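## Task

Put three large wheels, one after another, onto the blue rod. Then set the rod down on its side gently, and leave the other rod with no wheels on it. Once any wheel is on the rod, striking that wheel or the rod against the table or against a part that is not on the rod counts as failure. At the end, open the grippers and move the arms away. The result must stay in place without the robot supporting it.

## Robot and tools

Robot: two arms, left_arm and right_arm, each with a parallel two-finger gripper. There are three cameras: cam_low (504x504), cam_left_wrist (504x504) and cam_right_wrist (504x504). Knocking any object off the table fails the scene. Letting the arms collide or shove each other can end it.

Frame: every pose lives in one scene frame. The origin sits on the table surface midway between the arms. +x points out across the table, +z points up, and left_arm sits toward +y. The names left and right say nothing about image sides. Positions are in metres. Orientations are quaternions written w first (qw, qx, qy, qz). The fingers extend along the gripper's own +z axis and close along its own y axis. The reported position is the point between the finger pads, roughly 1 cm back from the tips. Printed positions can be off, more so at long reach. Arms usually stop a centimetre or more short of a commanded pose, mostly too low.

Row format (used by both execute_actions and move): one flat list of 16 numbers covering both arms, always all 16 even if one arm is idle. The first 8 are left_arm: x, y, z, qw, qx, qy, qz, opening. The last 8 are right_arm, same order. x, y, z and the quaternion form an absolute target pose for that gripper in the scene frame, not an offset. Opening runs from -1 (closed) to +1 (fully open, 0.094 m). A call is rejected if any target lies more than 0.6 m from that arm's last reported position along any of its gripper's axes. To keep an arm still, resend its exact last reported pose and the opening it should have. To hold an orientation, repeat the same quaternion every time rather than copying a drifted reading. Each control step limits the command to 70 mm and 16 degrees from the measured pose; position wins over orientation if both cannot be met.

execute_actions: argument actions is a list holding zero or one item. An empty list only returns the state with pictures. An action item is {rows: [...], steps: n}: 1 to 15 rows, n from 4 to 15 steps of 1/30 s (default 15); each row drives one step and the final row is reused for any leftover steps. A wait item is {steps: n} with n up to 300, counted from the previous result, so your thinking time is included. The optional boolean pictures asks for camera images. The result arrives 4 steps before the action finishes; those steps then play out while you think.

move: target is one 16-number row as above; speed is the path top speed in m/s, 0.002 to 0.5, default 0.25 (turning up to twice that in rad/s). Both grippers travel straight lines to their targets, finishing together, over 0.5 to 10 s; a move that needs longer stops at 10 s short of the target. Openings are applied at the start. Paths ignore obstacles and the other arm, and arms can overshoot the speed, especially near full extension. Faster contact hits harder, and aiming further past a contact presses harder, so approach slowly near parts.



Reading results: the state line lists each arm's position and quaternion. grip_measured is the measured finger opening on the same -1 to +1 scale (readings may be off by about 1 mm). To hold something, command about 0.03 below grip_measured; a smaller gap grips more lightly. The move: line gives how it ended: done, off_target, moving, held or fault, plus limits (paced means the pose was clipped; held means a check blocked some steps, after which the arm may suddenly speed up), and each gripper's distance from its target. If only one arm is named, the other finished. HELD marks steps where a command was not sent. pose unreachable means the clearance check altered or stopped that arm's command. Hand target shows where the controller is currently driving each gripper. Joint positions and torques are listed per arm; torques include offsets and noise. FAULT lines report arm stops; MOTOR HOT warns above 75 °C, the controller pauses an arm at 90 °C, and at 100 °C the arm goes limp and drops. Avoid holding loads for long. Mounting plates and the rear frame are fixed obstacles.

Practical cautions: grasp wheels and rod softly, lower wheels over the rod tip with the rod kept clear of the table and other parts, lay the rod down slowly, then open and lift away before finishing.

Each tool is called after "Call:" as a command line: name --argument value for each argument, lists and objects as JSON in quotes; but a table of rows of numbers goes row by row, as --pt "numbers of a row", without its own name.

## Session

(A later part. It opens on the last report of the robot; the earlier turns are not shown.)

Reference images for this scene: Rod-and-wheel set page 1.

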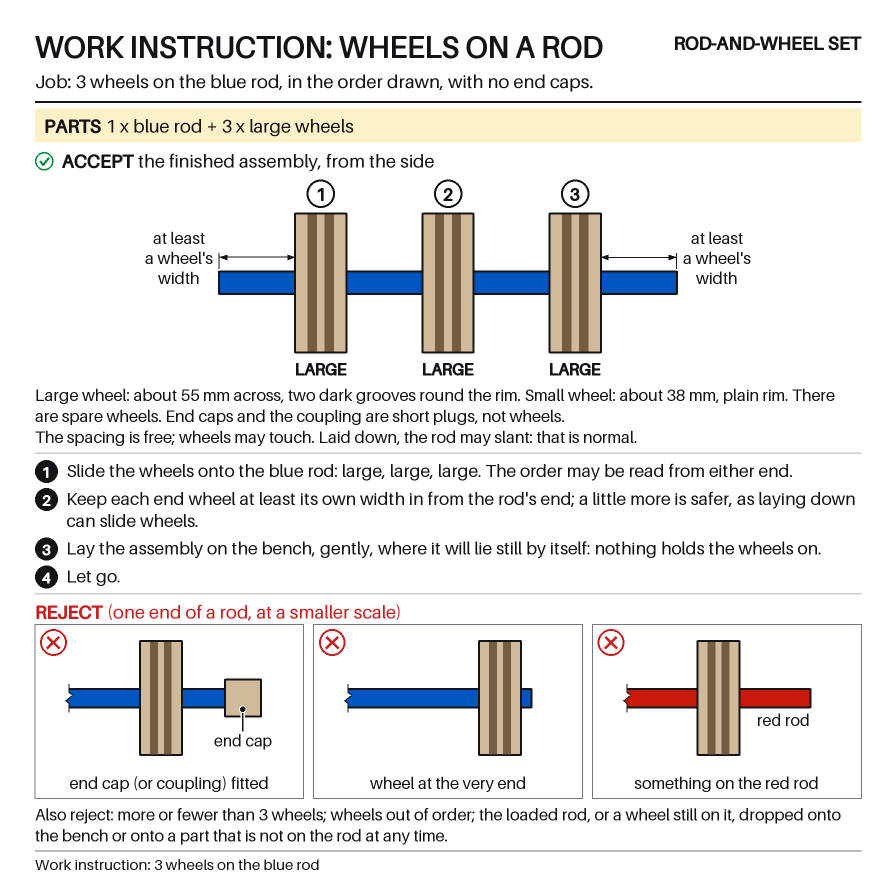

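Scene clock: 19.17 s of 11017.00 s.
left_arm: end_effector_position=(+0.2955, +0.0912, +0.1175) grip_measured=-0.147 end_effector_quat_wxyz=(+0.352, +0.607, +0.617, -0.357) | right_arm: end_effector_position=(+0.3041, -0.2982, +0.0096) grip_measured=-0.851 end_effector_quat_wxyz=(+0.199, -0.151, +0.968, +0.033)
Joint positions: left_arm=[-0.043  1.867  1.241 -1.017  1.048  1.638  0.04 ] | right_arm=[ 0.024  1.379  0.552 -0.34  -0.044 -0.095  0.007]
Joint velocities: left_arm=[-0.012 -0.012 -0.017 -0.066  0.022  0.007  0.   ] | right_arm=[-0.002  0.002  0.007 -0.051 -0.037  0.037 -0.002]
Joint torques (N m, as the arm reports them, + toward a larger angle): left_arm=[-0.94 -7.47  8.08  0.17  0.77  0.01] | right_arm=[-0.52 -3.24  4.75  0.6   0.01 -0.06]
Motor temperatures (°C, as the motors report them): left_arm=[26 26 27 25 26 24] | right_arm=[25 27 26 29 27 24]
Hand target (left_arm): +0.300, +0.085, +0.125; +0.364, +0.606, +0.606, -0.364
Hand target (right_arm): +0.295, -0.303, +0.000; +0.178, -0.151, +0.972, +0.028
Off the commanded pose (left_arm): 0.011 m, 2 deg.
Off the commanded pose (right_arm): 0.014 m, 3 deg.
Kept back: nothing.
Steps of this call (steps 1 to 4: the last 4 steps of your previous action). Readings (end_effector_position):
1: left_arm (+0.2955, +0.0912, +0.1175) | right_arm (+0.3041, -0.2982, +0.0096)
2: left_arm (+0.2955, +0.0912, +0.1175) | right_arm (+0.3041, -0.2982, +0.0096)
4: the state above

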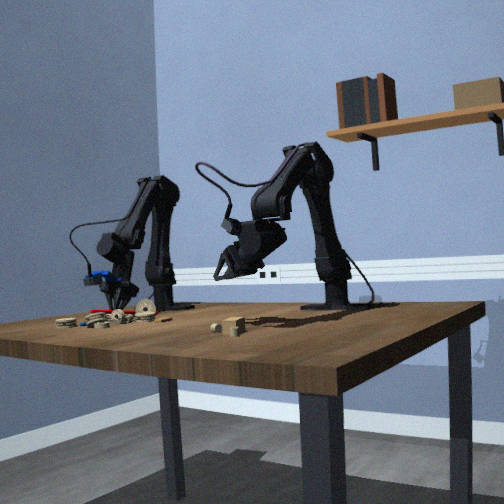

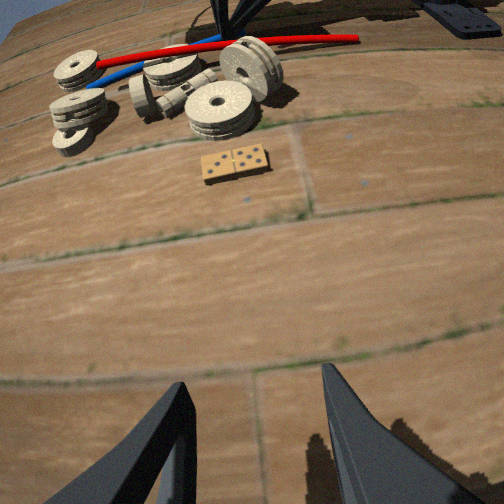

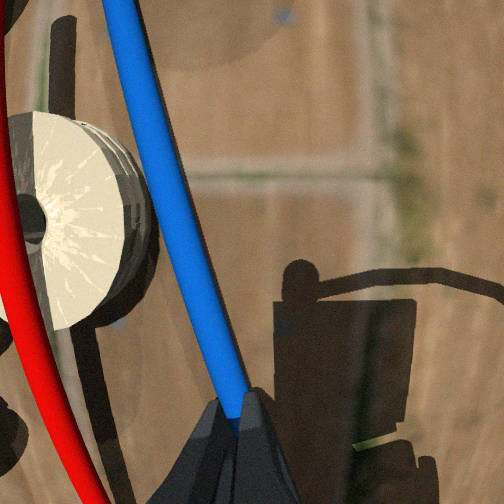

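Call:
execute_actions --actions '[{"rows":[ [0.30,0.085,0.125,0.3642,0.6061,0.6061,-0.3642,-0.15, 0.300,-0.3015,0.004,0.1911,-0.1509,0.9694,0.0297,-0.883], [0.30,0.085,0.125,0.3642,0.6061,0.6061,-0.3642,-0.15, 0.304,-0.3003,0.008,0.2002,-0.1506,0.9676,0.0311,-0.883], [0.30,0.085,0.125,0.3642,0.6061,0.6061,-0.3642,-0.15, 0.307,-0.2995,0.012,0.2093,-0.1503,0.9657,0.0326,-0.883], [0.30,0.085,0.125,0.3642,0.6061,0.6061,-0.3642,-0.15, 0.309,-0.299,0.016,0.2138,-0.1502,0.9647,0.0333,-0.883], [0.30,0.085,0.125,0.3642,0.6061,0.6061,-0.3642,-0.15, 0.311,-0.2985,0.020,0.2183,-0.1500,0.9637,0.0340,-0.883], [0.30,0.085,0.125,0.3642,0.6061,0.6061,-0.3642,-0.15, 0.312,-0.2982,0.024,0.2228,-0.1499,0.9626,0.0347,-0.883], [0.30,0.085,0.125,0.3642,0.6061,0.6061,-0.3642,-0.15, 0.312,-0.2982,0.028,0.2228,-0.1499,0.9626,0.0347,-0.883], [0.30,0.085,0.125,0.3642,0.6061,0.6061,-0.3642,-0.15, 0.312,-0.2982,0.032,0.2228,-0.1499,0.9626,0.0347,-0.883], [0.30,0.085,0.125,0.3642,0.6061,0.6061,-0.3642,-0.15, 0.311,-0.2984,0.037,0.2228,-0.1499,0.9626,0.0347,-0.883], [0.30,0.085,0.125,0.3642,0.6061,0.6061,-0.3642,-0.15, 0.310,-0.2986,0.042,0.2228,-0.1499,0.9626,0.0347,-0.883], [0.30,0.085,0.125,0.3642,0.6061,0.6061,-0.3642,-0.15, 0.309,-0.2988,0.048,0.2228,-0.1499,0.9626,0.0347,-0.883], [0.30,0.085,0.125,0.3642,0.6061,0.6061,-0.3642,-0.15, 0.308,-0.299,0.054,0.2228,-0.1499,0.9626,0.0347,-0.883], [0.30,0.085,0.125,0.3642,0.6061,0.6061,-0.3642,-0.15, 0.307,-0.2992,0.060,0.2228,-0.1499,0.9626,0.0347,-0.883], [0.30,0.085,0.125,0.3642,0.6061,0.6061,-0.3642,-0.15, 0.306,-0.2994,0.066,0.2228,-0.1499,0.9626,0.0347,-0.883], [0.30,0.085,0.125,0.3642,0.6061,0.6061,-0.3642,-0.15, 0.305,-0.2996,0.072,0.2228,-0.1499,0.9626,0.0347,-0.883] ],"steps":15}]' --pictures true

Scene clock: 20.10 s of 11017.00 s.
left_arm: end_effector_position=(+0.2955, +0.0912, +0.1175) grip_measured=-0.147 end_effector_quat_wxyz=(+0.352, +0.607, +0.617, -0.357) | right_arm: end_effector_position=(+0.3042, -0.2982, +0.0223) grip_measured=-0.851 end_effector_quat_wxyz=(+0.208, -0.151, +0.966, +0.033)
Joint positions: left_arm=[-0.043  1.867  1.241 -1.017  1.048  1.638  0.04 ] | right_arm=[ 0.024  1.33   0.565 -0.384 -0.044 -0.095  0.007]
Joint velocities: left_arm=[-0.002 -0.007 -0.012 -0.051  0.022 -0.007  0.001] | right_arm=[-0.002 -0.383  0.252 -0.491 -0.051  0.007 -0.001]
Joint torques (N m, as the arm reports them, + toward a larger angle): left_arm=[-0.93 -7.48  8.08  0.17  0.77  0.01] | right_arm=[-0.61 -7.41  8.13  0.87 -0.01 -0.01]
Motor temperatures (°C, as the motors report them): left_arm=[26 26 27 25 26 24] | right_arm=[25 27 26 29 27 24]
Steps of this call (steps 1 to 17: nothing new was sent; steps 18 to 28: the first 11 steps of this action). Readings (end_effector_position):
18: left_arm (+0.2955, +0.0912, +0.1175) | right_arm (+0.3041, -0.2982, +0.0096)
19: left_arm (+0.2955, +0.0912, +0.1175) | right_arm (+0.3041, -0.2982, +0.0096)
21: left_arm (+0.2955, +0.0912, +0.1175) | right_arm (+0.3041, -0.2982, +0.0096)
25: left_arm (+0.2955, +0.0912, +0.1175) | right_arm (+0.3043, -0.2982, +0.0128)
28: the state above

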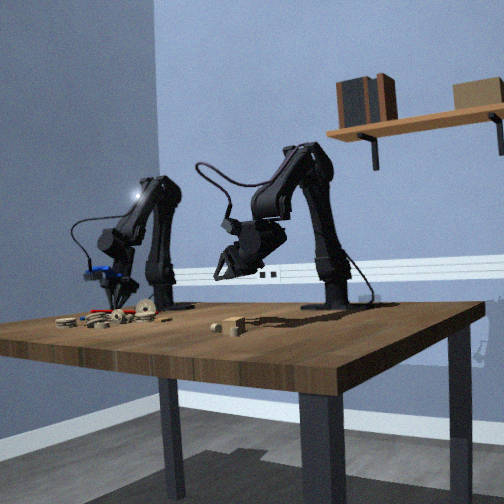

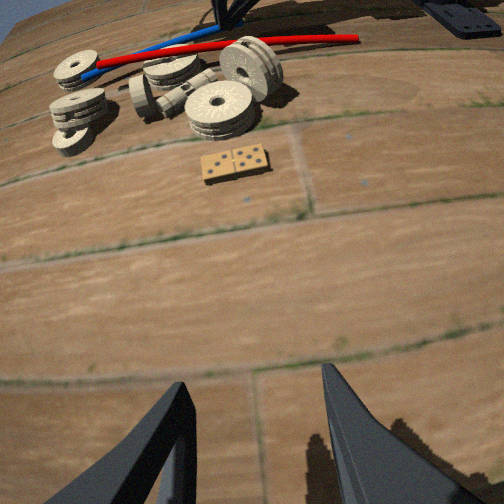

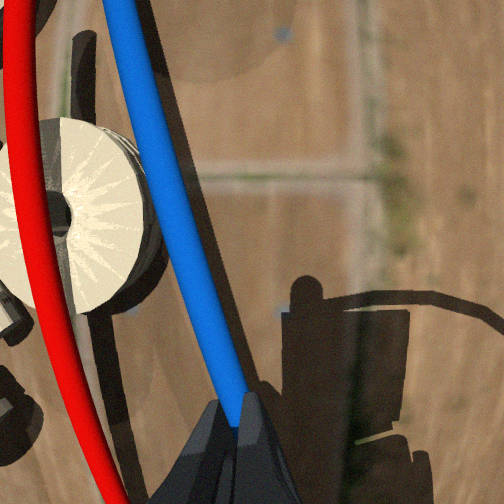

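Call:
zoom_image --camera "cam_low" --region '[60, 150, 310, 330]'

Region (60, 150, 310, 330) of cam_low's 504x504 image, scaled by 2.016, with more detail than that image has; it fills the top 363 rows of this view, and the rest is white.

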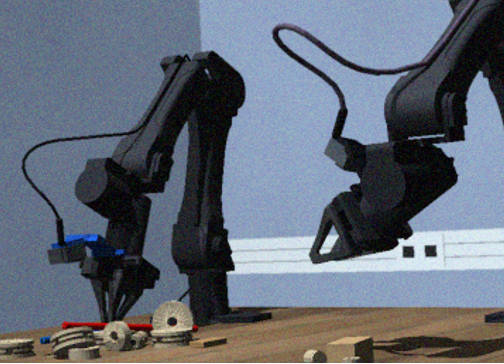

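Call:
move --target '[0.308,0.089,0.134,0.3642,0.6061,0.6061,-0.3642,-0.15, 0.298,-0.098,0.165,0.0972,-0.7004,0.7004,0.0972,-0.883]' --speed 0.3

Scene clock: 23.90 s of 11017.00 s.
left_arm: end_effector_position=(+0.3012, +0.0915, +0.1249) grip_measured=-0.147 end_effector_quat_wxyz=(+0.351, +0.610, +0.614, -0.357) | right_arm: end_effector_position=(+0.3003, -0.1039, +0.1604) grip_measured=-0.850 end_effector_quat_wxyz=(+0.095, -0.694, +0.708, +0.087)
Joint positions: left_arm=[-0.043  1.884  1.295 -1.066  1.047  1.656  0.04 ] | right_arm=[ 0.498  1.785  1.646 -1.256 -0.19  -0.852  0.007]
Joint velocities: left_arm=[-0.027  0.012 -0.017  0.037 -0.037 -0.007  0.001] | right_arm=[-0.007  0.002 -0.007  0.007  0.022 -0.051 -0.001]
Joint torques (N m, as the arm reports them, + toward a larger angle): left_arm=[ 0.08 -7.35  9.05  0.04  0.77  0.05] | right_arm=[ 0.58 -9.12  7.85  0.21 -0.25 -0.08]
Motor temperatures (°C, as the motors report them): left_arm=[26 27 27 25 26 24] | right_arm=[25 27 27 29 27 24]
Hand target (left_arm): +0.308, +0.089, +0.134; +0.365, +0.606, +0.607, -0.364
Hand target (right_arm): +0.298, -0.098, +0.164; -0.095, +0.699, -0.702, -0.096
Off your previous action's commanded pose (left_arm): 0.011 m, 2 deg at its last step (step 4 of this call).
Off your previous action's commanded pose (right_arm): 0.025 m, 0 deg at its last step (step 4 of this call).
Off the commanded pose (left_arm): 0.012 m, 2 deg.
Off the commanded pose (right_arm): 0.008 m, 2 deg.
Kept back: nothing.
move: off_target (left_arm)

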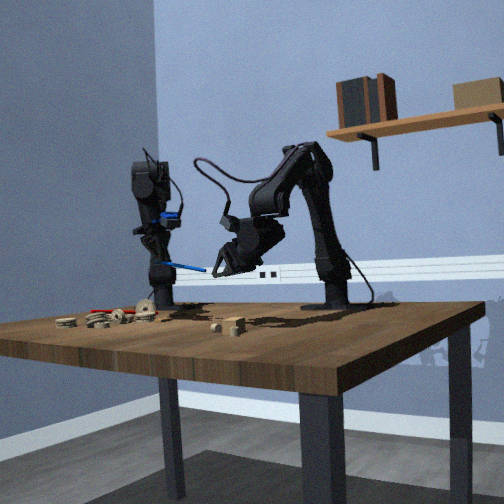

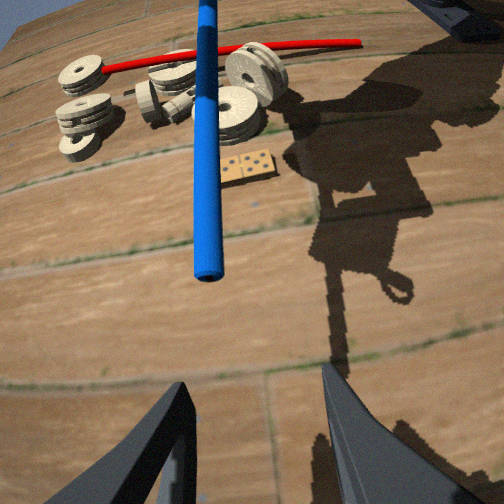

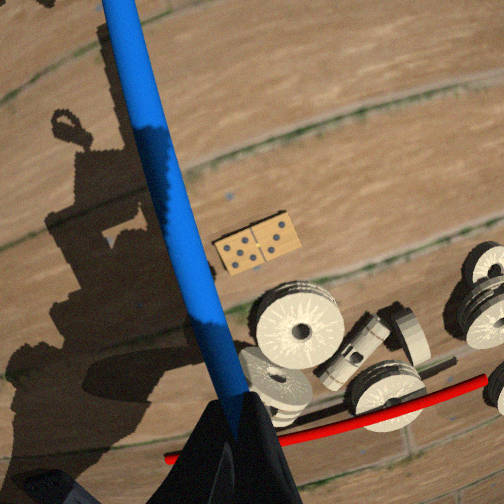

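Call:
move --target '[0.308,0.089,0.134,0.3642,0.6061,0.6061,-0.3642,-0.15, 0.296,-0.056,0.155,0.0988,-0.7179,0.6813,0.1041,-0.883]' --speed 0.1

Scene clock: 25.57 s of 11017.00 s.
left_arm: end_effector_position=(+0.3012, +0.0915, +0.1249) grip_measured=-0.147 end_effector_quat_wxyz=(+0.351, +0.610, +0.614, -0.357) | right_arm: end_effector_position=(+0.2928, -0.0667, +0.1494) grip_measured=-0.850 end_effector_quat_wxyz=(+0.084, -0.718, +0.684, +0.095)
Joint positions: left_arm=[-0.043  1.884  1.295 -1.066  1.047  1.656  0.04 ] | right_arm=[ 0.582  1.883  1.727 -1.253 -0.196 -0.839  0.007]
Joint velocities: left_arm=[-0.002  0.007 -0.012  0.037  0.007 -0.066  0.   ] | right_arm=[-0.017 -0.017 -0.002  0.022  0.037 -0.066 -0.   ]
Joint torques (N m, as the arm reports them, + toward a larger angle): left_arm=[ 0.07 -7.35  9.06  0.04  0.84  0.04] | right_arm=[  0.51 -10.38   7.81   0.47  -0.29   0.1 ]
Motor temperatures (°C, as the motors report them): left_arm=[26 27 27 25 27 24] | right_arm=[25 27 27 29 27 24]
Hand target (left_arm): +0.308, +0.089, +0.134; +0.364, +0.606, +0.607, -0.364
Hand target (right_arm): +0.295, -0.056, +0.155; -0.098, +0.718, -0.681, -0.104
Off the commanded pose (left_arm): 0.012 m, 2 deg.
Off the commanded pose (right_arm): 0.012 m, 2 deg.
Kept back: nothing.
move: off_target (left_arm, right_arm)

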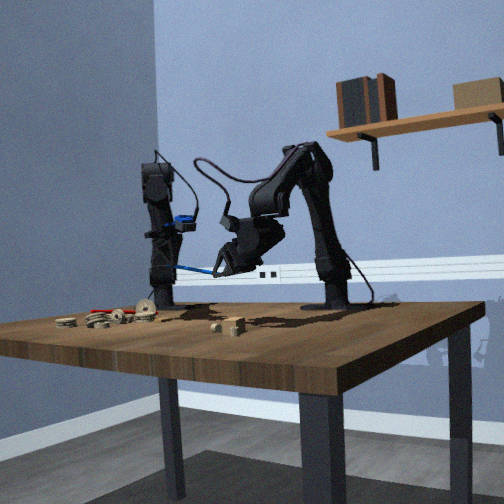

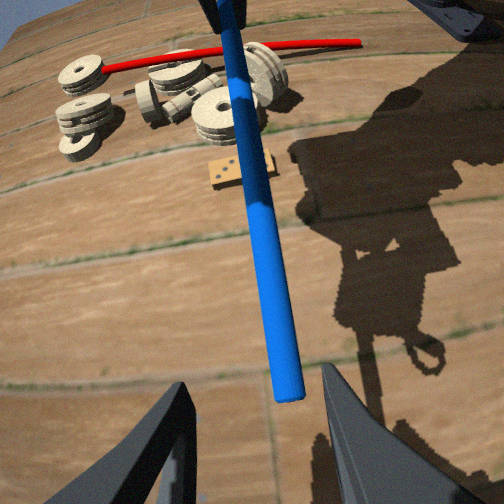

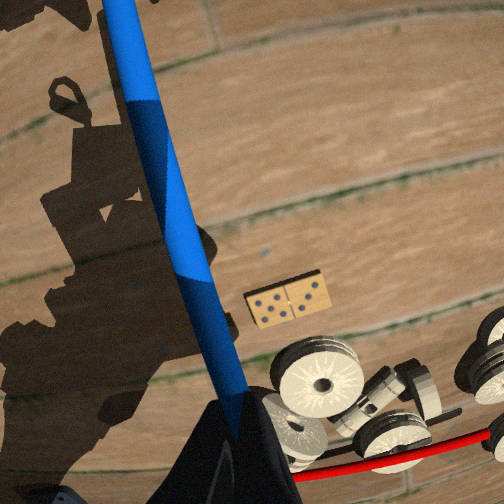

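Call:
zoom_image --camera "cam_low" --region '[140, 190, 270, 290]'

Region (140, 190, 270, 290) of cam_low's 504x504 image, scaled by 3.877, with more detail than that image has; it fills the top 388 rows of this view, and the rest is white.

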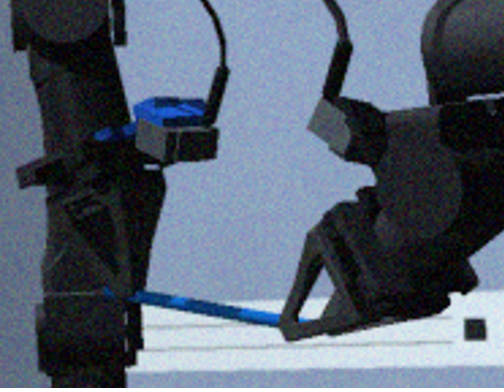

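Call:
move --target '[0.308,0.089,0.134,0.3642,0.6061,0.6061,-0.3642,-0.15, 0.3025,-0.012,0.1525,0.1059,-0.7168,0.6802,0.1116,-0.883]' --speed 0.1

Scene clock: 27.13 s of 11017.00 s.
left_arm: end_effector_position=(+0.3011, +0.0915, +0.1248) grip_measured=-0.147 end_effector_quat_wxyz=(+0.351, +0.610, +0.614, -0.357) | right_arm: end_effector_position=(+0.3024, -0.0211, +0.1475) grip_measured=-0.850 end_effector_quat_wxyz=(+0.098, -0.717, +0.682, +0.101)
Joint positions: left_arm=[-0.043  1.884  1.295 -1.066  1.046  1.656  0.04 ] | right_arm=[ 0.641  2.018  1.9   -1.252 -0.199 -0.776  0.007]
Joint velocities: left_arm=[-0.012  0.012 -0.012 -0.037  0.051 -0.051 -0.001] | right_arm=[-0.012 -0.002  0.012 -0.022  0.037  0.022  0.   ]
Joint torques (N m, as the arm reports them, + toward a larger angle): left_arm=[ 0.07 -7.36  9.05  0.04  0.75  0.04] | right_arm=[  0.57 -11.67   7.73   0.44  -0.24   0.07]
Motor temperatures (°C, as the motors report them): left_arm=[26 27 27 25 27 24] | right_arm=[25 27 27 28 27 24]
Hand target (left_arm): +0.308, +0.089, +0.134; +0.364, +0.606, +0.607, -0.363
Hand target (right_arm): +0.302, -0.012, +0.152; -0.106, +0.717, -0.680, -0.111
Off the commanded pose (left_arm): 0.012 m, 2 deg.
Off the commanded pose (right_arm): 0.010 m, 2 deg.
Kept back: nothing.
move: off_target (left_arm)

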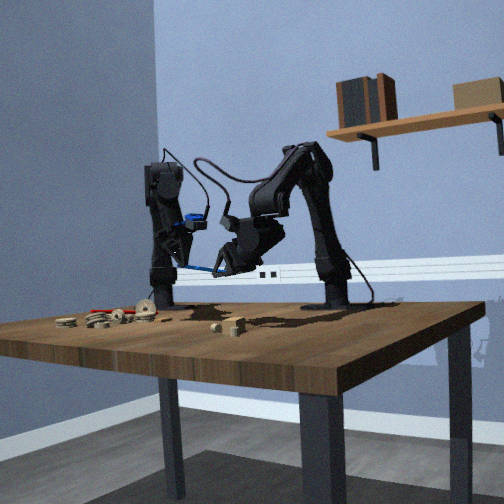

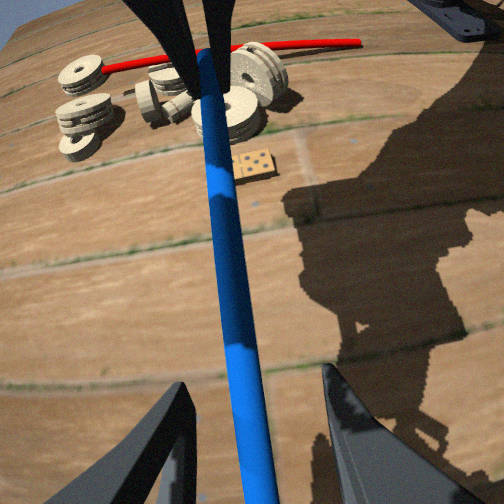

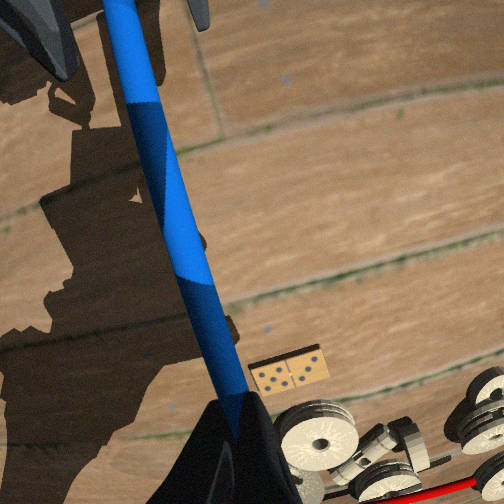

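Call:
execute_actions --actions '[{"rows":[ [0.308,0.089,0.134,0.3642,0.6061,0.6061,-0.3642,-0.25, 0.3025,-0.012,0.1525,0.1059,-0.7168,0.6802,0.1116,-0.883], [0.308,0.089,0.134,0.3642,0.6061,0.6061,-0.3642,-0.35, 0.3025,-0.012,0.1525,0.1059,-0.7168,0.6802,0.1116,-0.883], [0.308,0.089,0.134,0.3642,0.6061,0.6061,-0.3642,-0.45, 0.3025,-0.012,0.1525,0.1059,-0.7168,0.6802,0.1116,-0.883], [0.308,0.089,0.134,0.3642,0.6061,0.6061,-0.3642,-0.53, 0.3025,-0.012,0.1525,0.1059,-0.7168,0.6802,0.1116,-0.883], [0.308,0.089,0.134,0.3642,0.6061,0.6061,-0.3642,-0.60, 0.3025,-0.012,0.1525,0.1059,-0.7168,0.6802,0.1116,-0.883] ],"steps":12}]' --pictures true

Call:
zoom_image --camera "cam_low" --region '[165, 230, 265, 290]'

Scene clock: 27.63 s of 11017.00 s.
left_arm: end_effector_position=(+0.3012, +0.0915, +0.1249) grip_measured=-0.597 end_effector_quat_wxyz=(+0.351, +0.610, +0.614, -0.357) | right_arm: end_effector_position=(+0.3025, -0.0210, +0.1476) grip_measured=-0.850 end_effector_quat_wxyz=(+0.098, -0.717, +0.683, +0.101)
Joint positions: left_arm=[-0.043  1.884  1.295 -1.066  1.047  1.657  0.019] | right_arm=[ 0.641  2.018  1.9   -1.252 -0.199 -0.775  0.007]
Joint velocities: left_arm=[-0.012 -0.002  0.012 -0.022 -0.022  0.007 -0.001] | right_arm=[ 0.007  0.002 -0.017  0.022 -0.007 -0.051 -0.001]
Joint torques (N m, as the arm reports them, + toward a larger angle): left_arm=[ 0.07 -7.37  9.05  0.04  0.77  0.04] | right_arm=[  0.46 -11.67   7.85   0.47  -0.25   0.07]
Motor temperatures (°C, as the motors report them): left_arm=[26 27 27 25 27 24] | right_arm=[25 27 27 28 27 24]
Steps of this call (steps 1 to 7: nothing new was sent; steps 8 to 15: the first 8 steps of this action). Readings (end_effector_position):
8: left_arm (+0.3012, +0.0915, +0.1249) | right_arm (+0.3025, -0.0210, +0.1476)
9: left_arm (+0.3012, +0.0915, +0.1249) | right_arm (+0.3025, -0.0210, +0.1476)
11: left_arm (+0.3012, +0.0915, +0.1249) | right_arm (+0.3025, -0.0210, +0.1476)
15: the state above

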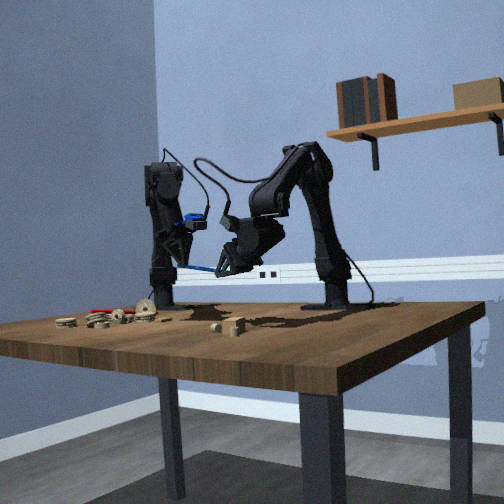

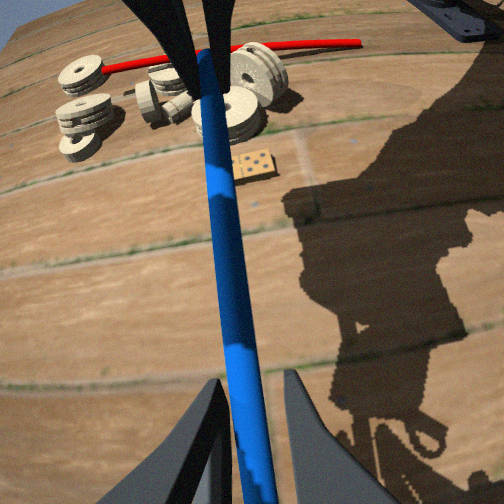

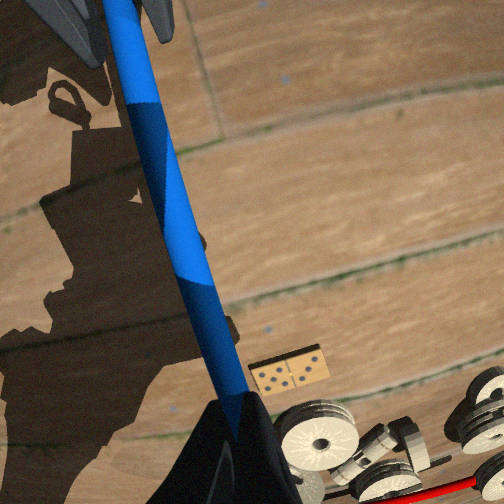

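Region (165, 230, 265, 290) of cam_low's 504x504 image, scaled by 5.040, with more detail than that image has; it fills the top 302 rows of this view, and the rest is white.

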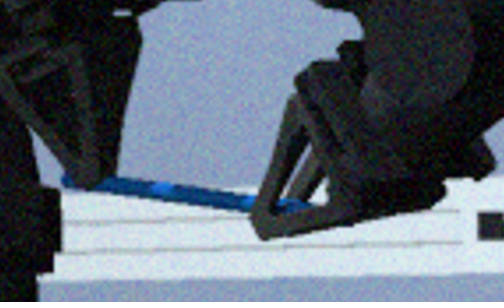

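Call:
execute_actions --actions '[{"rows":[ [0.3083,0.089,0.135,0.3642,0.6061,0.6061,-0.3642,-0.56, 0.3025,-0.012,0.1525,0.1059,-0.7168,0.6802,0.1116,-0.883], [0.3086,0.089,0.136,0.3642,0.6061,0.6061,-0.3642,-0.56, 0.3025,-0.012,0.1525,0.1059,-0.7168,0.6802,0.1116,-0.883], [0.3089,0.089,0.137,0.3642,0.6061,0.6061,-0.3642,-0.56, 0.3025,-0.012,0.1525,0.1059,-0.7168,0.6802,0.1116,-0.883], [0.3092,0.089,0.138,0.3642,0.6061,0.6061,-0.3642,-0.56, 0.3025,-0.012,0.1525,0.1059,-0.7168,0.6802,0.1116,-0.883], [0.3095,0.089,0.139,0.3642,0.6061,0.6061,-0.3642,-0.56, 0.3025,-0.012,0.1525,0.1059,-0.7168,0.6802,0.1116,-0.883], [0.310,0.089,0.140,0.3642,0.6061,0.6061,-0.3642,-0.56, 0.3025,-0.012,0.1525,0.1059,-0.7168,0.6802,0.1116,-0.883] ],"steps":15}]' --pictures true

Call:
zoom_image --camera "cam_low" --region '[165, 230, 265, 290]'

Scene clock: 28.60 s of 11017.00 s.
left_arm: end_effector_position=(+0.3050, +0.0915, +0.1313) grip_measured=-0.563 end_effector_quat_wxyz=(+0.355, +0.612, +0.612, -0.354) | right_arm: end_effector_position=(+0.3025, -0.0210, +0.1476) grip_measured=-0.850 end_effector_quat_wxyz=(+0.098, -0.717, +0.683, +0.101)
Joint positions: left_arm=[-0.043  1.884  1.322 -1.083  1.048  1.657  0.021] | right_arm=[ 0.641  2.018  1.9   -1.252 -0.199 -0.775  0.007]
Joint velocities: left_arm=[ 0.002 -0.007  0.022 -0.051 -0.007 -0.007  0.   ] | right_arm=[ 0.002  0.002 -0.007  0.022  0.051 -0.051 -0.   ]
Joint torques (N m, as the arm reports them, + toward a larger angle): left_arm=[ 0.04 -7.46  8.87  0.06  0.76  0.02] | right_arm=[  0.61 -11.84   7.88   0.45  -0.3    0.08]
Motor temperatures (°C, as the motors report them): left_arm=[26 27 27 25 27 24] | right_arm=[25 27 27 28 27 24]
Off your previous action's commanded pose (left_arm): 0.012 m, 2 deg at its last step (step 4 of this call).
Off your previous action's commanded pose (right_arm): 0.010 m, 2 deg at its last step (step 4 of this call).
Steps of this call (steps 1 to 4: the last 4 steps of your previous action; steps 5 to 18: nothing new was sent; steps 19 to 29: the first 11 steps of this action). Readings (end_effector_position):
19: left_arm (+0.3012, +0.0915, +0.1249) | right_arm (+0.3025, -0.0210, +0.1476)
20: left_arm (+0.3010, +0.0915, +0.1249) | right_arm (+0.3025, -0.0210, +0.1476)
22: left_arm (+0.3008, +0.0914, +0.1254) | right_arm (+0.3025, -0.0210, +0.1476)
26: left_arm (+0.3037, +0.0915, +0.1297) | right_arm (+0.3025, -0.0210, +0.1476)
29: the state above

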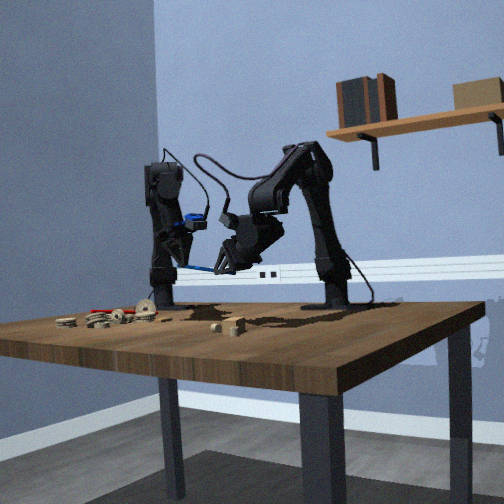

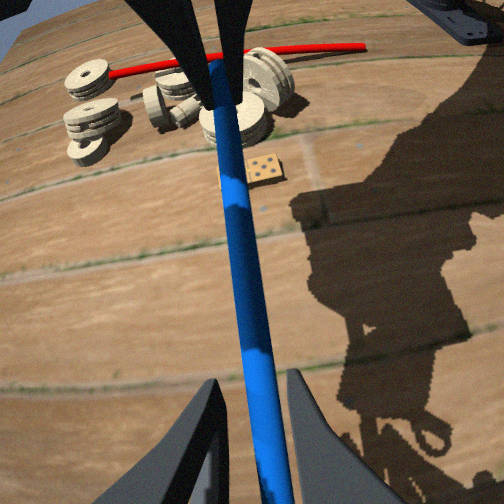

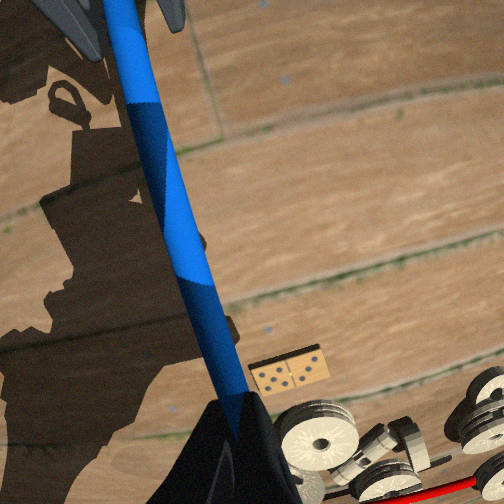

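Region (165, 230, 265, 290) of cam_low's 504x504 image, scaled by 5.040, with more detail than that image has; it fills the top 302 rows of this view, and the rest is white.

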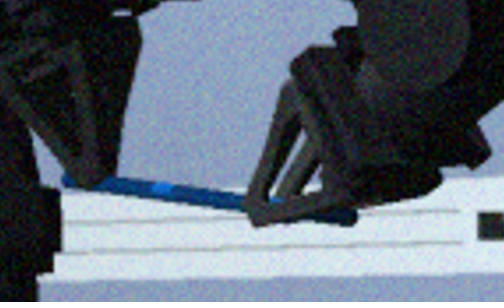

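Call:
execute_actions --actions '[{"rows":[ [0.310,0.089,0.140,0.3642,0.6061,0.6061,-0.3642,-0.61, 0.3025,-0.012,0.1525,0.1063,-0.7138,0.6833,0.1111,-0.883], [0.310,0.089,0.140,0.3642,0.6061,0.6061,-0.3642,-0.65, 0.3025,-0.012,0.1525,0.1068,-0.7107,0.6864,0.1106,-0.883], [0.310,0.089,0.140,0.3642,0.6061,0.6061,-0.3642,-0.68, 0.3025,-0.012,0.1525,0.1068,-0.7107,0.6864,0.1106,-0.883], [0.310,0.089,0.140,0.3642,0.6061,0.6061,-0.3642,-0.71, 0.3025,-0.012,0.1525,0.1068,-0.7107,0.6864,0.1106,-0.883], [0.310,0.089,0.140,0.3642,0.6061,0.6061,-0.3642,-0.73, 0.3025,-0.012,0.1525,0.1068,-0.7107,0.6864,0.1106,-0.883], [0.310,0.089,0.140,0.3642,0.6061,0.6061,-0.3642,-0.75, 0.3025,-0.012,0.1525,0.1068,-0.7107,0.6864,0.1106,-0.883], [0.310,0.089,0.140,0.3642,0.6061,0.6061,-0.3642,-0.77, 0.3025,-0.012,0.1525,0.1068,-0.7107,0.6864,0.1106,-0.883], [0.310,0.089,0.140,0.3642,0.6061,0.6061,-0.3642,-0.785, 0.3025,-0.012,0.1525,0.1068,-0.7107,0.6864,0.1106,-0.883], [0.310,0.089,0.140,0.3642,0.6061,0.6061,-0.3642,-0.80, 0.3025,-0.012,0.1525,0.1068,-0.7107,0.6864,0.1106,-0.883], [0.310,0.089,0.140,0.3642,0.6061,0.6061,-0.3642,-0.815, 0.3025,-0.012,0.1525,0.1068,-0.7107,0.6864,0.1106,-0.883], [0.310,0.089,0.140,0.3642,0.6061,0.6061,-0.3642,-0.83, 0.3025,-0.012,0.1525,0.1068,-0.7107,0.6864,0.1106,-0.883], [0.310,0.089,0.140,0.3642,0.6061,0.6061,-0.3642,-0.84, 0.3025,-0.012,0.1525,0.1068,-0.7107,0.6864,0.1106,-0.883], [0.310,0.089,0.140,0.3642,0.6061,0.6061,-0.3642,-0.85, 0.3025,-0.012,0.1525,0.1068,-0.7107,0.6864,0.1106,-0.883], [0.310,0.089,0.140,0.3642,0.6061,0.6061,-0.3642,-0.86, 0.3025,-0.012,0.1525,0.1068,-0.7107,0.6864,0.1106,-0.883], [0.310,0.089,0.140,0.3642,0.6061,0.6061,-0.3642,-0.865, 0.3025,-0.012,0.1525,0.1068,-0.7107,0.6864,0.1106,-0.883] ],"steps":15}]'

Call:
execute_actions --actions '[{"steps":7}]'

Scene clock: 29.63 s of 11017.00 s.
left_arm: end_effector_position=(+0.3038, +0.0915, +0.1314) grip_measured=-0.814 end_effector_quat_wxyz=(+0.352, +0.610, +0.613, -0.357) | right_arm: end_effector_position=(+0.3023, -0.0210, +0.1476) grip_measured=-0.850 end_effector_quat_wxyz=(+0.097, -0.711, +0.689, +0.103)
Joint positions: left_arm=[-0.043  1.884  1.322 -1.09   1.048  1.657  0.009] | right_arm=[ 0.641  2.018  1.9   -1.252 -0.2   -0.758  0.007]
Joint velocities: left_arm=[-0.012  0.002 -0.022  0.051 -0.007  0.022 -0.009] | right_arm=[-0.007  0.012 -0.012 -0.007 -0.022  0.081  0.   ]
Joint torques (N m, as the arm reports them, + toward a larger angle): left_arm=[ 0.15 -7.35  9.11  0.05  0.76  0.05] | right_arm=[  0.67 -12.25   7.61   0.49  -0.26   0.05]
Motor temperatures (°C, as the motors report them): left_arm=[26 27 27 25 27 24] | right_arm=[25 28 27 28 27 24]
Off your previous action's commanded pose (left_arm): 0.011 m, 2 deg at its last step (step 4 of this call).
Off your previous action's commanded pose (right_arm): 0.010 m, 2 deg at its last step (step 4 of this call).
Steps of this call (steps 1 to 4: the last 4 steps of your previous action; steps 5 to 20: nothing new was sent; steps 21 to 31: the first 11 steps of this action). Readings (end_effector_position):
21: left_arm (+0.3039, +0.0915, +0.1314) | right_arm (+0.3025, -0.0210, +0.1476)
22: left_arm (+0.3039, +0.0915, +0.1314) | right_arm (+0.3025, -0.0210, +0.1476)
24: left_arm (+0.3039, +0.0915, +0.1314) | right_arm (+0.3025, -0.0210, +0.1476)
28: left_arm (+0.3038, +0.0915, +0.1314) | right_arm (+0.3025, -0.0210, +0.1476)
31: the state above

Scene clock: 29.87 s of 11017.00 s.
left_arm: end_effector_position=(+0.3038, +0.0915, +0.1314) grip_measured=-0.829 end_effector_quat_wxyz=(+0.352, +0.610, +0.613, -0.357) | right_arm: end_effector_position=(+0.3022, -0.0209, +0.1477) grip_measured=-0.850 end_effector_quat_wxyz=(+0.096, -0.710, +0.690, +0.103)
Joint positions: left_arm=[-0.043  1.884  1.322 -1.09   1.048  1.657  0.008] | right_arm=[ 0.641  2.018  1.9   -1.252 -0.201 -0.755  0.007]
Joint velocities: left_arm=[-0.017  0.002  0.022  0.051 -0.11  -0.007 -0.001] | right_arm=[ 0.007  0.007 -0.012  0.037 -0.051 -0.037  0.   ]
Joint torques (N m, as the arm reports them, + toward a larger angle): left_arm=[ 0.03 -7.4   8.98  0.04  0.76  0.03] | right_arm=[  0.56 -12.16   7.56   0.49  -0.21   0.09]
Motor temperatures (°C, as the motors report them): left_arm=[26 27 27 25 27 24] | right_arm=[25 28 27 28 27 24]
Hand target (left_arm): +0.310, +0.089, +0.140; +0.364, +0.606, +0.607, -0.364
Hand target (right_arm): +0.302, -0.012, +0.152; -0.107, +0.711, -0.686, -0.111
Off the commanded pose (left_arm): 0.011 m, 2 deg.
Off the commanded pose (right_arm): 0.010 m, 2 deg.
Kept back: nothing.
Steps of this call (steps 1 to 4: the last 4 steps of your previous action; steps 5 to 7: nothing new was sent). Readings (end_effector_position):
1: left_arm (+0.3038, +0.0915, +0.1314) | right_arm (+0.3023, -0.0210, +0.1477)
2: left_arm (+0.3038, +0.0915, +0.1314) | right_arm (+0.3023, -0.0210, +0.1477)
4: left_arm (+0.3038, +0.0915, +0.1314) | right_arm (+0.3022, -0.0209, +0.1477)
7: the state above

Call:
execute_actions --actions '[{"rows":[ [0.310,0.089,0.140,0.3642,0.6061,0.6061,-0.3642,-0.868, 0.3025,-0.014,0.1515,0.1068,-0.7107,0.6864,0.1106,-0.86], [0.310,0.089,0.140,0.3642,0.6061,0.6061,-0.3642,-0.868, 0.3025,-0.016,0.1505,0.1068,-0.7107,0.6864,0.1106,-0.84], [0.310,0.089,0.140,0.3642,0.6061,0.6061,-0.3642,-0.868, 0.3025,-0.018,0.1495,0.1068,-0.7107,0.6864,0.1106,-0.80], [0.310,0.089,0.140,0.3642,0.6061,0.6061,-0.3642,-0.868, 0.3025,-0.020,0.1495,0.1068,-0.7107,0.6864,0.1106,-0.72], [0.310,0.089,0.140,0.3642,0.6061,0.6061,-0.3642,-0.868, 0.3025,-0.022,0.151,0.1068,-0.7107,0.6864,0.1106,-0.62], [0.310,0.089,0.140,0.3642,0.6061,0.6061,-0.3642,-0.868, 0.3025,-0.025,0.154,0.1068,-0.7107,0.6864,0.1106,-0.50], [0.310,0.089,0.140,0.3642,0.6061,0.6061,-0.3642,-0.868, 0.3025,-0.029,0.157,0.1068,-0.7107,0.6864,0.1106,-0.38], [0.310,0.089,0.140,0.3642,0.6061,0.6061,-0.3642,-0.868, 0.3025,-0.034,0.160,0.1068,-0.7107,0.6864,0.1106,-0.26], [0.310,0.089,0.140,0.3642,0.6061,0.6061,-0.3642,-0.868, 0.3025,-0.040,0.163,0.1068,-0.7107,0.6864,0.1106,-0.14], [0.310,0.089,0.140,0.3642,0.6061,0.6061,-0.3642,-0.868, 0.3025,-0.047,0.165,0.1068,-0.7107,0.6864,0.1106,-0.02], [0.310,0.089,0.140,0.3642,0.6061,0.6061,-0.3642,-0.868, 0.3025,-0.054,0.167,0.1068,-0.7107,0.6864,0.1106,0.1], [0.310,0.089,0.140,0.3642,0.6061,0.6061,-0.3642,-0.868, 0.3025,-0.061,0.168,0.1068,-0.7107,0.6864,0.1106,0.2], [0.310,0.089,0.140,0.3642,0.6061,0.6061,-0.3642,-0.868, 0.3025,-0.068,0.168,0.1068,-0.7107,0.6864,0.1106,0.3], [0.310,0.089,0.140,0.3642,0.6061,0.6061,-0.3642,-0.868, 0.3025,-0.075,0.168,0.1068,-0.7107,0.6864,0.1106,0.4], [0.310,0.089,0.140,0.3642,0.6061,0.6061,-0.3642,-0.868, 0.3025,-0.082,0.168,0.1068,-0.7107,0.6864,0.1106,0.49] ],"steps":15}]'

Call:
move --target '[0.310,0.089,0.140,0.3642,0.6061,0.6061,-0.3642,-0.868, 0.474,-0.283,0.070,0.0,0.0,1.0,0.0,0.49]' --speed 0.35

Scene clock: 32.90 s of 11017.00 s.
left_arm: end_effector_position=(+0.3038, +0.0915, +0.1314) grip_measured=-0.829 end_effector_quat_wxyz=(+0.352, +0.610, +0.613, -0.357) | right_arm: end_effector_position=(+0.3033, -0.0336, +0.1527) grip_measured=+0.034 end_effector_quat_wxyz=(+0.100, -0.711, +0.689, +0.104)
Joint positions: left_arm=[-0.043  1.884  1.322 -1.091  1.048  1.657  0.008] | right_arm=[ 0.616  1.977  1.86  -1.251 -0.208 -0.782  0.049]
Joint velocities: left_arm=[-0.007 -0.012  0.007  0.022  0.022  0.037 -0.   ] | right_arm=[-0.315 -0.471 -0.393  0.022 -0.051 -0.227  0.128]
Joint torques (N m, as the arm reports them, + toward a larger angle): left_arm=[ 0.09 -7.38  8.99  0.04  0.76  0.03] | right_arm=[ -1.75 -16.09   5.21   0.17  -0.18  -0.05]
Motor temperatures (°C, as the motors report them): left_arm=[26 27 27 25 27 24] | right_arm=[25 28 27 28 27 24]
Steps of this call (steps 1 to 80: nothing new was sent; steps 81 to 91: the first 11 steps of this action). Readings (end_effector_position):
81: left_arm (+0.3038, +0.0915, +0.1314) | right_arm (+0.3022, -0.0209, +0.1477)
82: left_arm (+0.3038, +0.0915, +0.1314) | right_arm (+0.3022, -0.0209, +0.1477)
84: left_arm (+0.3038, +0.0915, +0.1314) | right_arm (+0.3022, -0.0208, +0.1477)
88: left_arm (+0.3038, +0.0915, +0.1314) | right_arm (+0.3025, -0.0227, +0.1485)
91: the state above

Scene clock: 36.40 s of 11017.00 s.
left_arm: end_effector_position=(+0.3037, +0.0918, +0.1309) grip_measured=-0.829 end_effector_quat_wxyz=(+0.351, +0.611, +0.614, -0.356) | right_arm: end_effector_position=(+0.4728, -0.2787, +0.0675) grip_measured=+0.488 end_effector_quat_wxyz=(+0.001, -0.005, +1.000, +0.013)
Joint positions: left_arm=[-0.043  1.884  1.322 -1.091  1.045  1.657  0.008] | right_arm=[-0.004  2.282  2.031 -1.312 -0.026  0.17   0.07 ]
Joint velocities: left_arm=[ 0.002  0.002 -0.002 -0.007 -0.125 -0.037  0.   ] | right_arm=[-0.007  0.002 -0.012  0.007 -0.037  0.022 -0.   ]
Joint torques (N m, as the arm reports them, + toward a larger angle): left_arm=[ 0.06 -7.39  8.98  0.04  0.79  0.03] | right_arm=[ -0.23 -14.4    7.49  -0.09   0.12   0.08]
Motor temperatures (°C, as the motors report them): left_arm=[26 27 27 25 27 24] | right_arm=[25 28 27 28 27 24]
Hand target (left_arm): +0.310, +0.089, +0.140; +0.365, +0.606, +0.607, -0.363
Hand target (right_arm): +0.475, -0.282, +0.069; +0.001, +0.001, +1.000, +0.006
Off your previous action's commanded pose (left_arm): 0.011 m, 2 deg at its last step (step 4 of this call).
Off your previous action's commanded pose (right_arm): 0.022 m, 2 deg at its last step (step 4 of this call).
Off the commanded pose (left_arm): 0.011 m, 2 deg.
Off the commanded pose (right_arm): 0.005 m, 2 deg.
Kept back: nothing.
move: off_target (left_arm)

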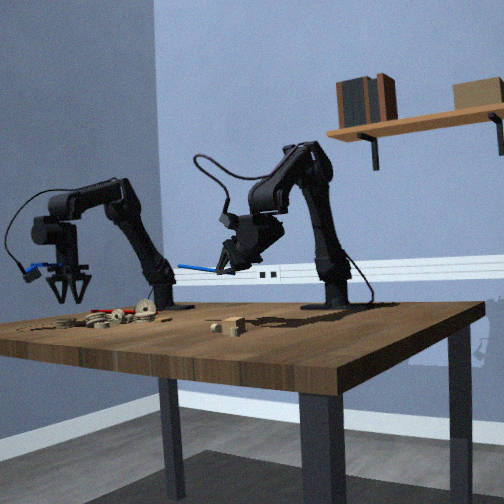

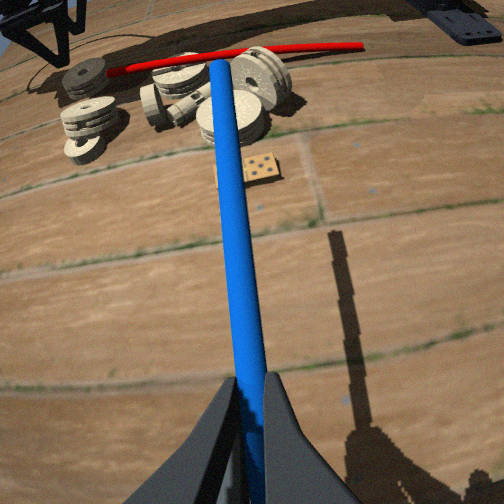

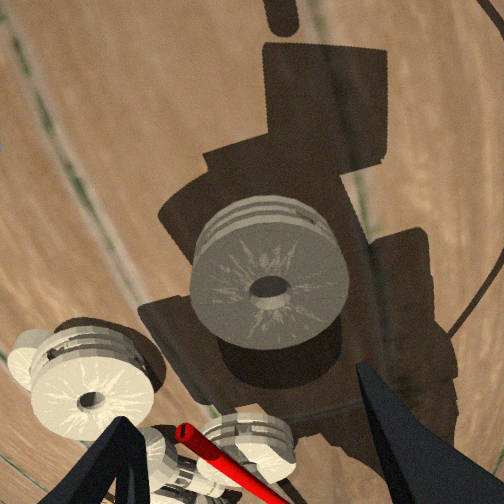

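Call:
execute_actions --actions '[{"rows":[ [0.310,0.089,0.140,0.3642,0.6061,0.6061,-0.3642,-0.868, 0.4745,-0.285,0.068,0.0,0.0,1.0,-0.002,0.49], [0.310,0.089,0.140,0.3642,0.6061,0.6061,-0.3642,-0.868, 0.475,-0.287,0.066,0.0,0.0,1.0,-0.004,0.49], [0.310,0.089,0.140,0.3642,0.6061,0.6061,-0.3642,-0.868, 0.4755,-0.289,0.064,0.0,0.0,1.0,-0.006,0.49], [0.310,0.089,0.140,0.3642,0.6061,0.6061,-0.3642,-0.868, 0.476,-0.291,0.062,0.0,0.0,1.0,-0.008,0.49], [0.310,0.089,0.140,0.3642,0.6061,0.6061,-0.3642,-0.868, 0.4765,-0.293,0.059,0.0,0.0,1.0,-0.008,0.49], [0.310,0.089,0.140,0.3642,0.6061,0.6061,-0.3642,-0.868, 0.477,-0.295,0.056,0.0,0.0,1.0,-0.008,0.49], [0.310,0.089,0.140,0.3642,0.6061,0.6061,-0.3642,-0.868, 0.477,-0.296,0.053,0.0,0.0,1.0,-0.008,0.49], [0.310,0.089,0.140,0.3642,0.6061,0.6061,-0.3642,-0.868, 0.477,-0.296,0.050,0.0,0.0,1.0,-0.008,0.49], [0.310,0.089,0.140,0.3642,0.6061,0.6061,-0.3642,-0.868, 0.477,-0.296,0.047,0.0,0.0,1.0,-0.008,0.49], [0.310,0.089,0.140,0.3642,0.6061,0.6061,-0.3642,-0.868, 0.477,-0.296,0.044,0.0,0.0,1.0,-0.008,0.49], [0.310,0.089,0.140,0.3642,0.6061,0.6061,-0.3642,-0.868, 0.477,-0.296,0.041,0.0,0.0,1.0,-0.008,0.49], [0.310,0.089,0.140,0.3642,0.6061,0.6061,-0.3642,-0.868, 0.477,-0.296,0.039,0.0,0.0,1.0,-0.008,0.49], [0.310,0.089,0.140,0.3642,0.6061,0.6061,-0.3642,-0.868, 0.477,-0.296,0.037,0.0,0.0,1.0,-0.008,0.49] ],"steps":15}]'

Call:
execute_actions --actions '[{"steps":10}]' --pictures true

Scene clock: 37.37 s of 11017.00 s.
left_arm: end_effector_position=(+0.3037, +0.0918, +0.1309) grip_measured=-0.829 end_effector_quat_wxyz=(+0.351, +0.611, +0.614, -0.356) | right_arm: end_effector_position=(+0.4739, -0.2890, +0.0596) grip_measured=+0.488 end_effector_quat_wxyz=(+0.002, +0.000, +1.000, +0.002)
Joint positions: left_arm=[-0.043  1.884  1.322 -1.091  1.045  1.657  0.008] | right_arm=[-0.017  2.282  2.    -1.284 -0.002  0.166  0.07 ]
Joint velocities: left_arm=[-0.007 -0.017 -0.002  0.022  0.066  0.11   0.001] | right_arm=[-0.051 -0.007 -0.31   0.227  0.022 -0.095 -0.   ]
Joint torques (N m, as the arm reports them, + toward a larger angle): left_arm=[ 0.04 -7.4   8.98  0.05  0.79  0.04] | right_arm=[ -0.65 -13.25   4.55   0.15   0.11  -0.05]
Motor temperatures (°C, as the motors report them): left_arm=[26 27 27 25 27 24] | right_arm=[25 28 27 28 27 24]
Steps of this call (steps 1 to 18: nothing new was sent; steps 19 to 29: the first 11 steps of this action). Readings (end_effector_position):
19: left_arm (+0.3037, +0.0918, +0.1309) | right_arm (+0.4720, -0.2792, +0.0675)
20: left_arm (+0.3037, +0.0918, +0.1309) | right_arm (+0.4721, -0.2797, +0.0674)
22: left_arm (+0.3037, +0.0918, +0.1309) | right_arm (+0.4724, -0.2809, +0.0674)
26: left_arm (+0.3037, +0.0918, +0.1309) | right_arm (+0.4739, -0.2847, +0.0661)
29: the state above

Scene clock: 37.70 s of 11017.00 s.
left_arm: end_effector_position=(+0.3037, +0.0918, +0.1309) grip_measured=-0.829 end_effector_quat_wxyz=(+0.351, +0.611, +0.614, -0.356) | right_arm: end_effector_position=(+0.4729, -0.2910, +0.0429) grip_measured=+0.488 end_effector_quat_wxyz=(-0.005, +0.000, +1.000, -0.001)
Joint positions: left_arm=[-0.043  1.884  1.322 -1.091  1.045  1.657  0.008] | right_arm=[-0.021  2.299  1.962 -1.244  0.001  0.163  0.07 ]
Joint velocities: left_arm=[-0.012 -0.002 -0.012 -0.022  0.037  0.022 -0.001] | right_arm=[ 0.002 -0.012 -0.007  0.066 -0.007 -0.037  0.   ]
Joint torques (N m, as the arm reports them, + toward a larger angle): left_arm=[ 0.05 -7.39  8.98  0.05  0.78  0.03] | right_arm=[ -0.6  -14.74   4.67   0.18   0.09  -0.02]
Motor temperatures (°C, as the motors report them): left_arm=[26 27 27 25 27 24] | right_arm=[25 29 27 28 27 24]
Hand target (left_arm): +0.310, +0.089, +0.140; +0.365, +0.606, +0.607, -0.363
Hand target (right_arm): +0.476, -0.296, +0.037; -0.001, +0.000, +1.000, -0.008
Off the commanded pose (left_arm): 0.011 m, 2 deg.
Off the commanded pose (right_arm): 0.009 m, 1 deg.
Kept back: nothing.
Steps of this call (steps 1 to 4: the last 4 steps of your previous action; steps 5 to 10: nothing new was sent). Readings (end_effector_position):
1: left_arm (+0.3037, +0.0918, +0.1309) | right_arm (+0.4730, -0.2900, +0.0568)
2: left_arm (+0.3037, +0.0918, +0.1309) | right_arm (+0.4721, -0.2908, +0.0538)
4: left_arm (+0.3037, +0.0918, +0.1309) | right_arm (+0.4713, -0.2912, +0.0484)
8: left_arm (+0.3037, +0.0918, +0.1309) | right_arm (+0.4720, -0.2912, +0.0429)
10: the state above

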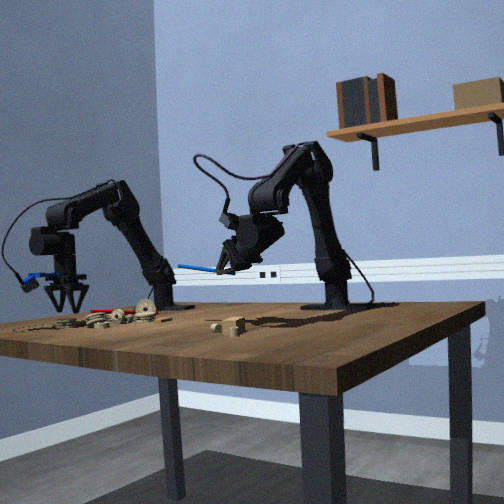

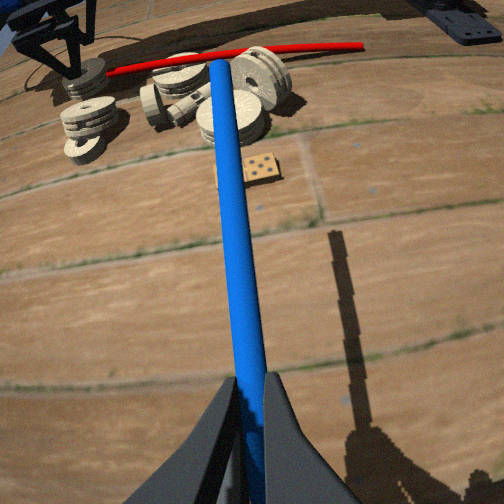

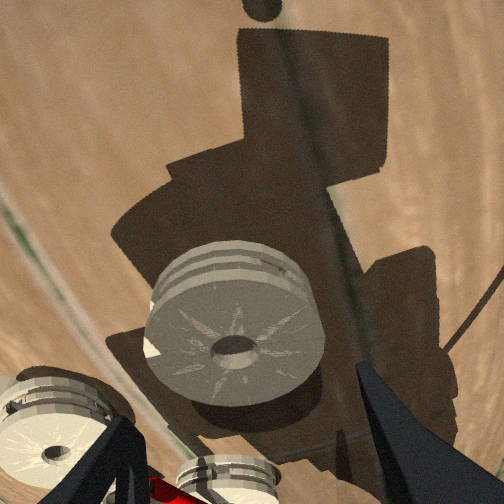

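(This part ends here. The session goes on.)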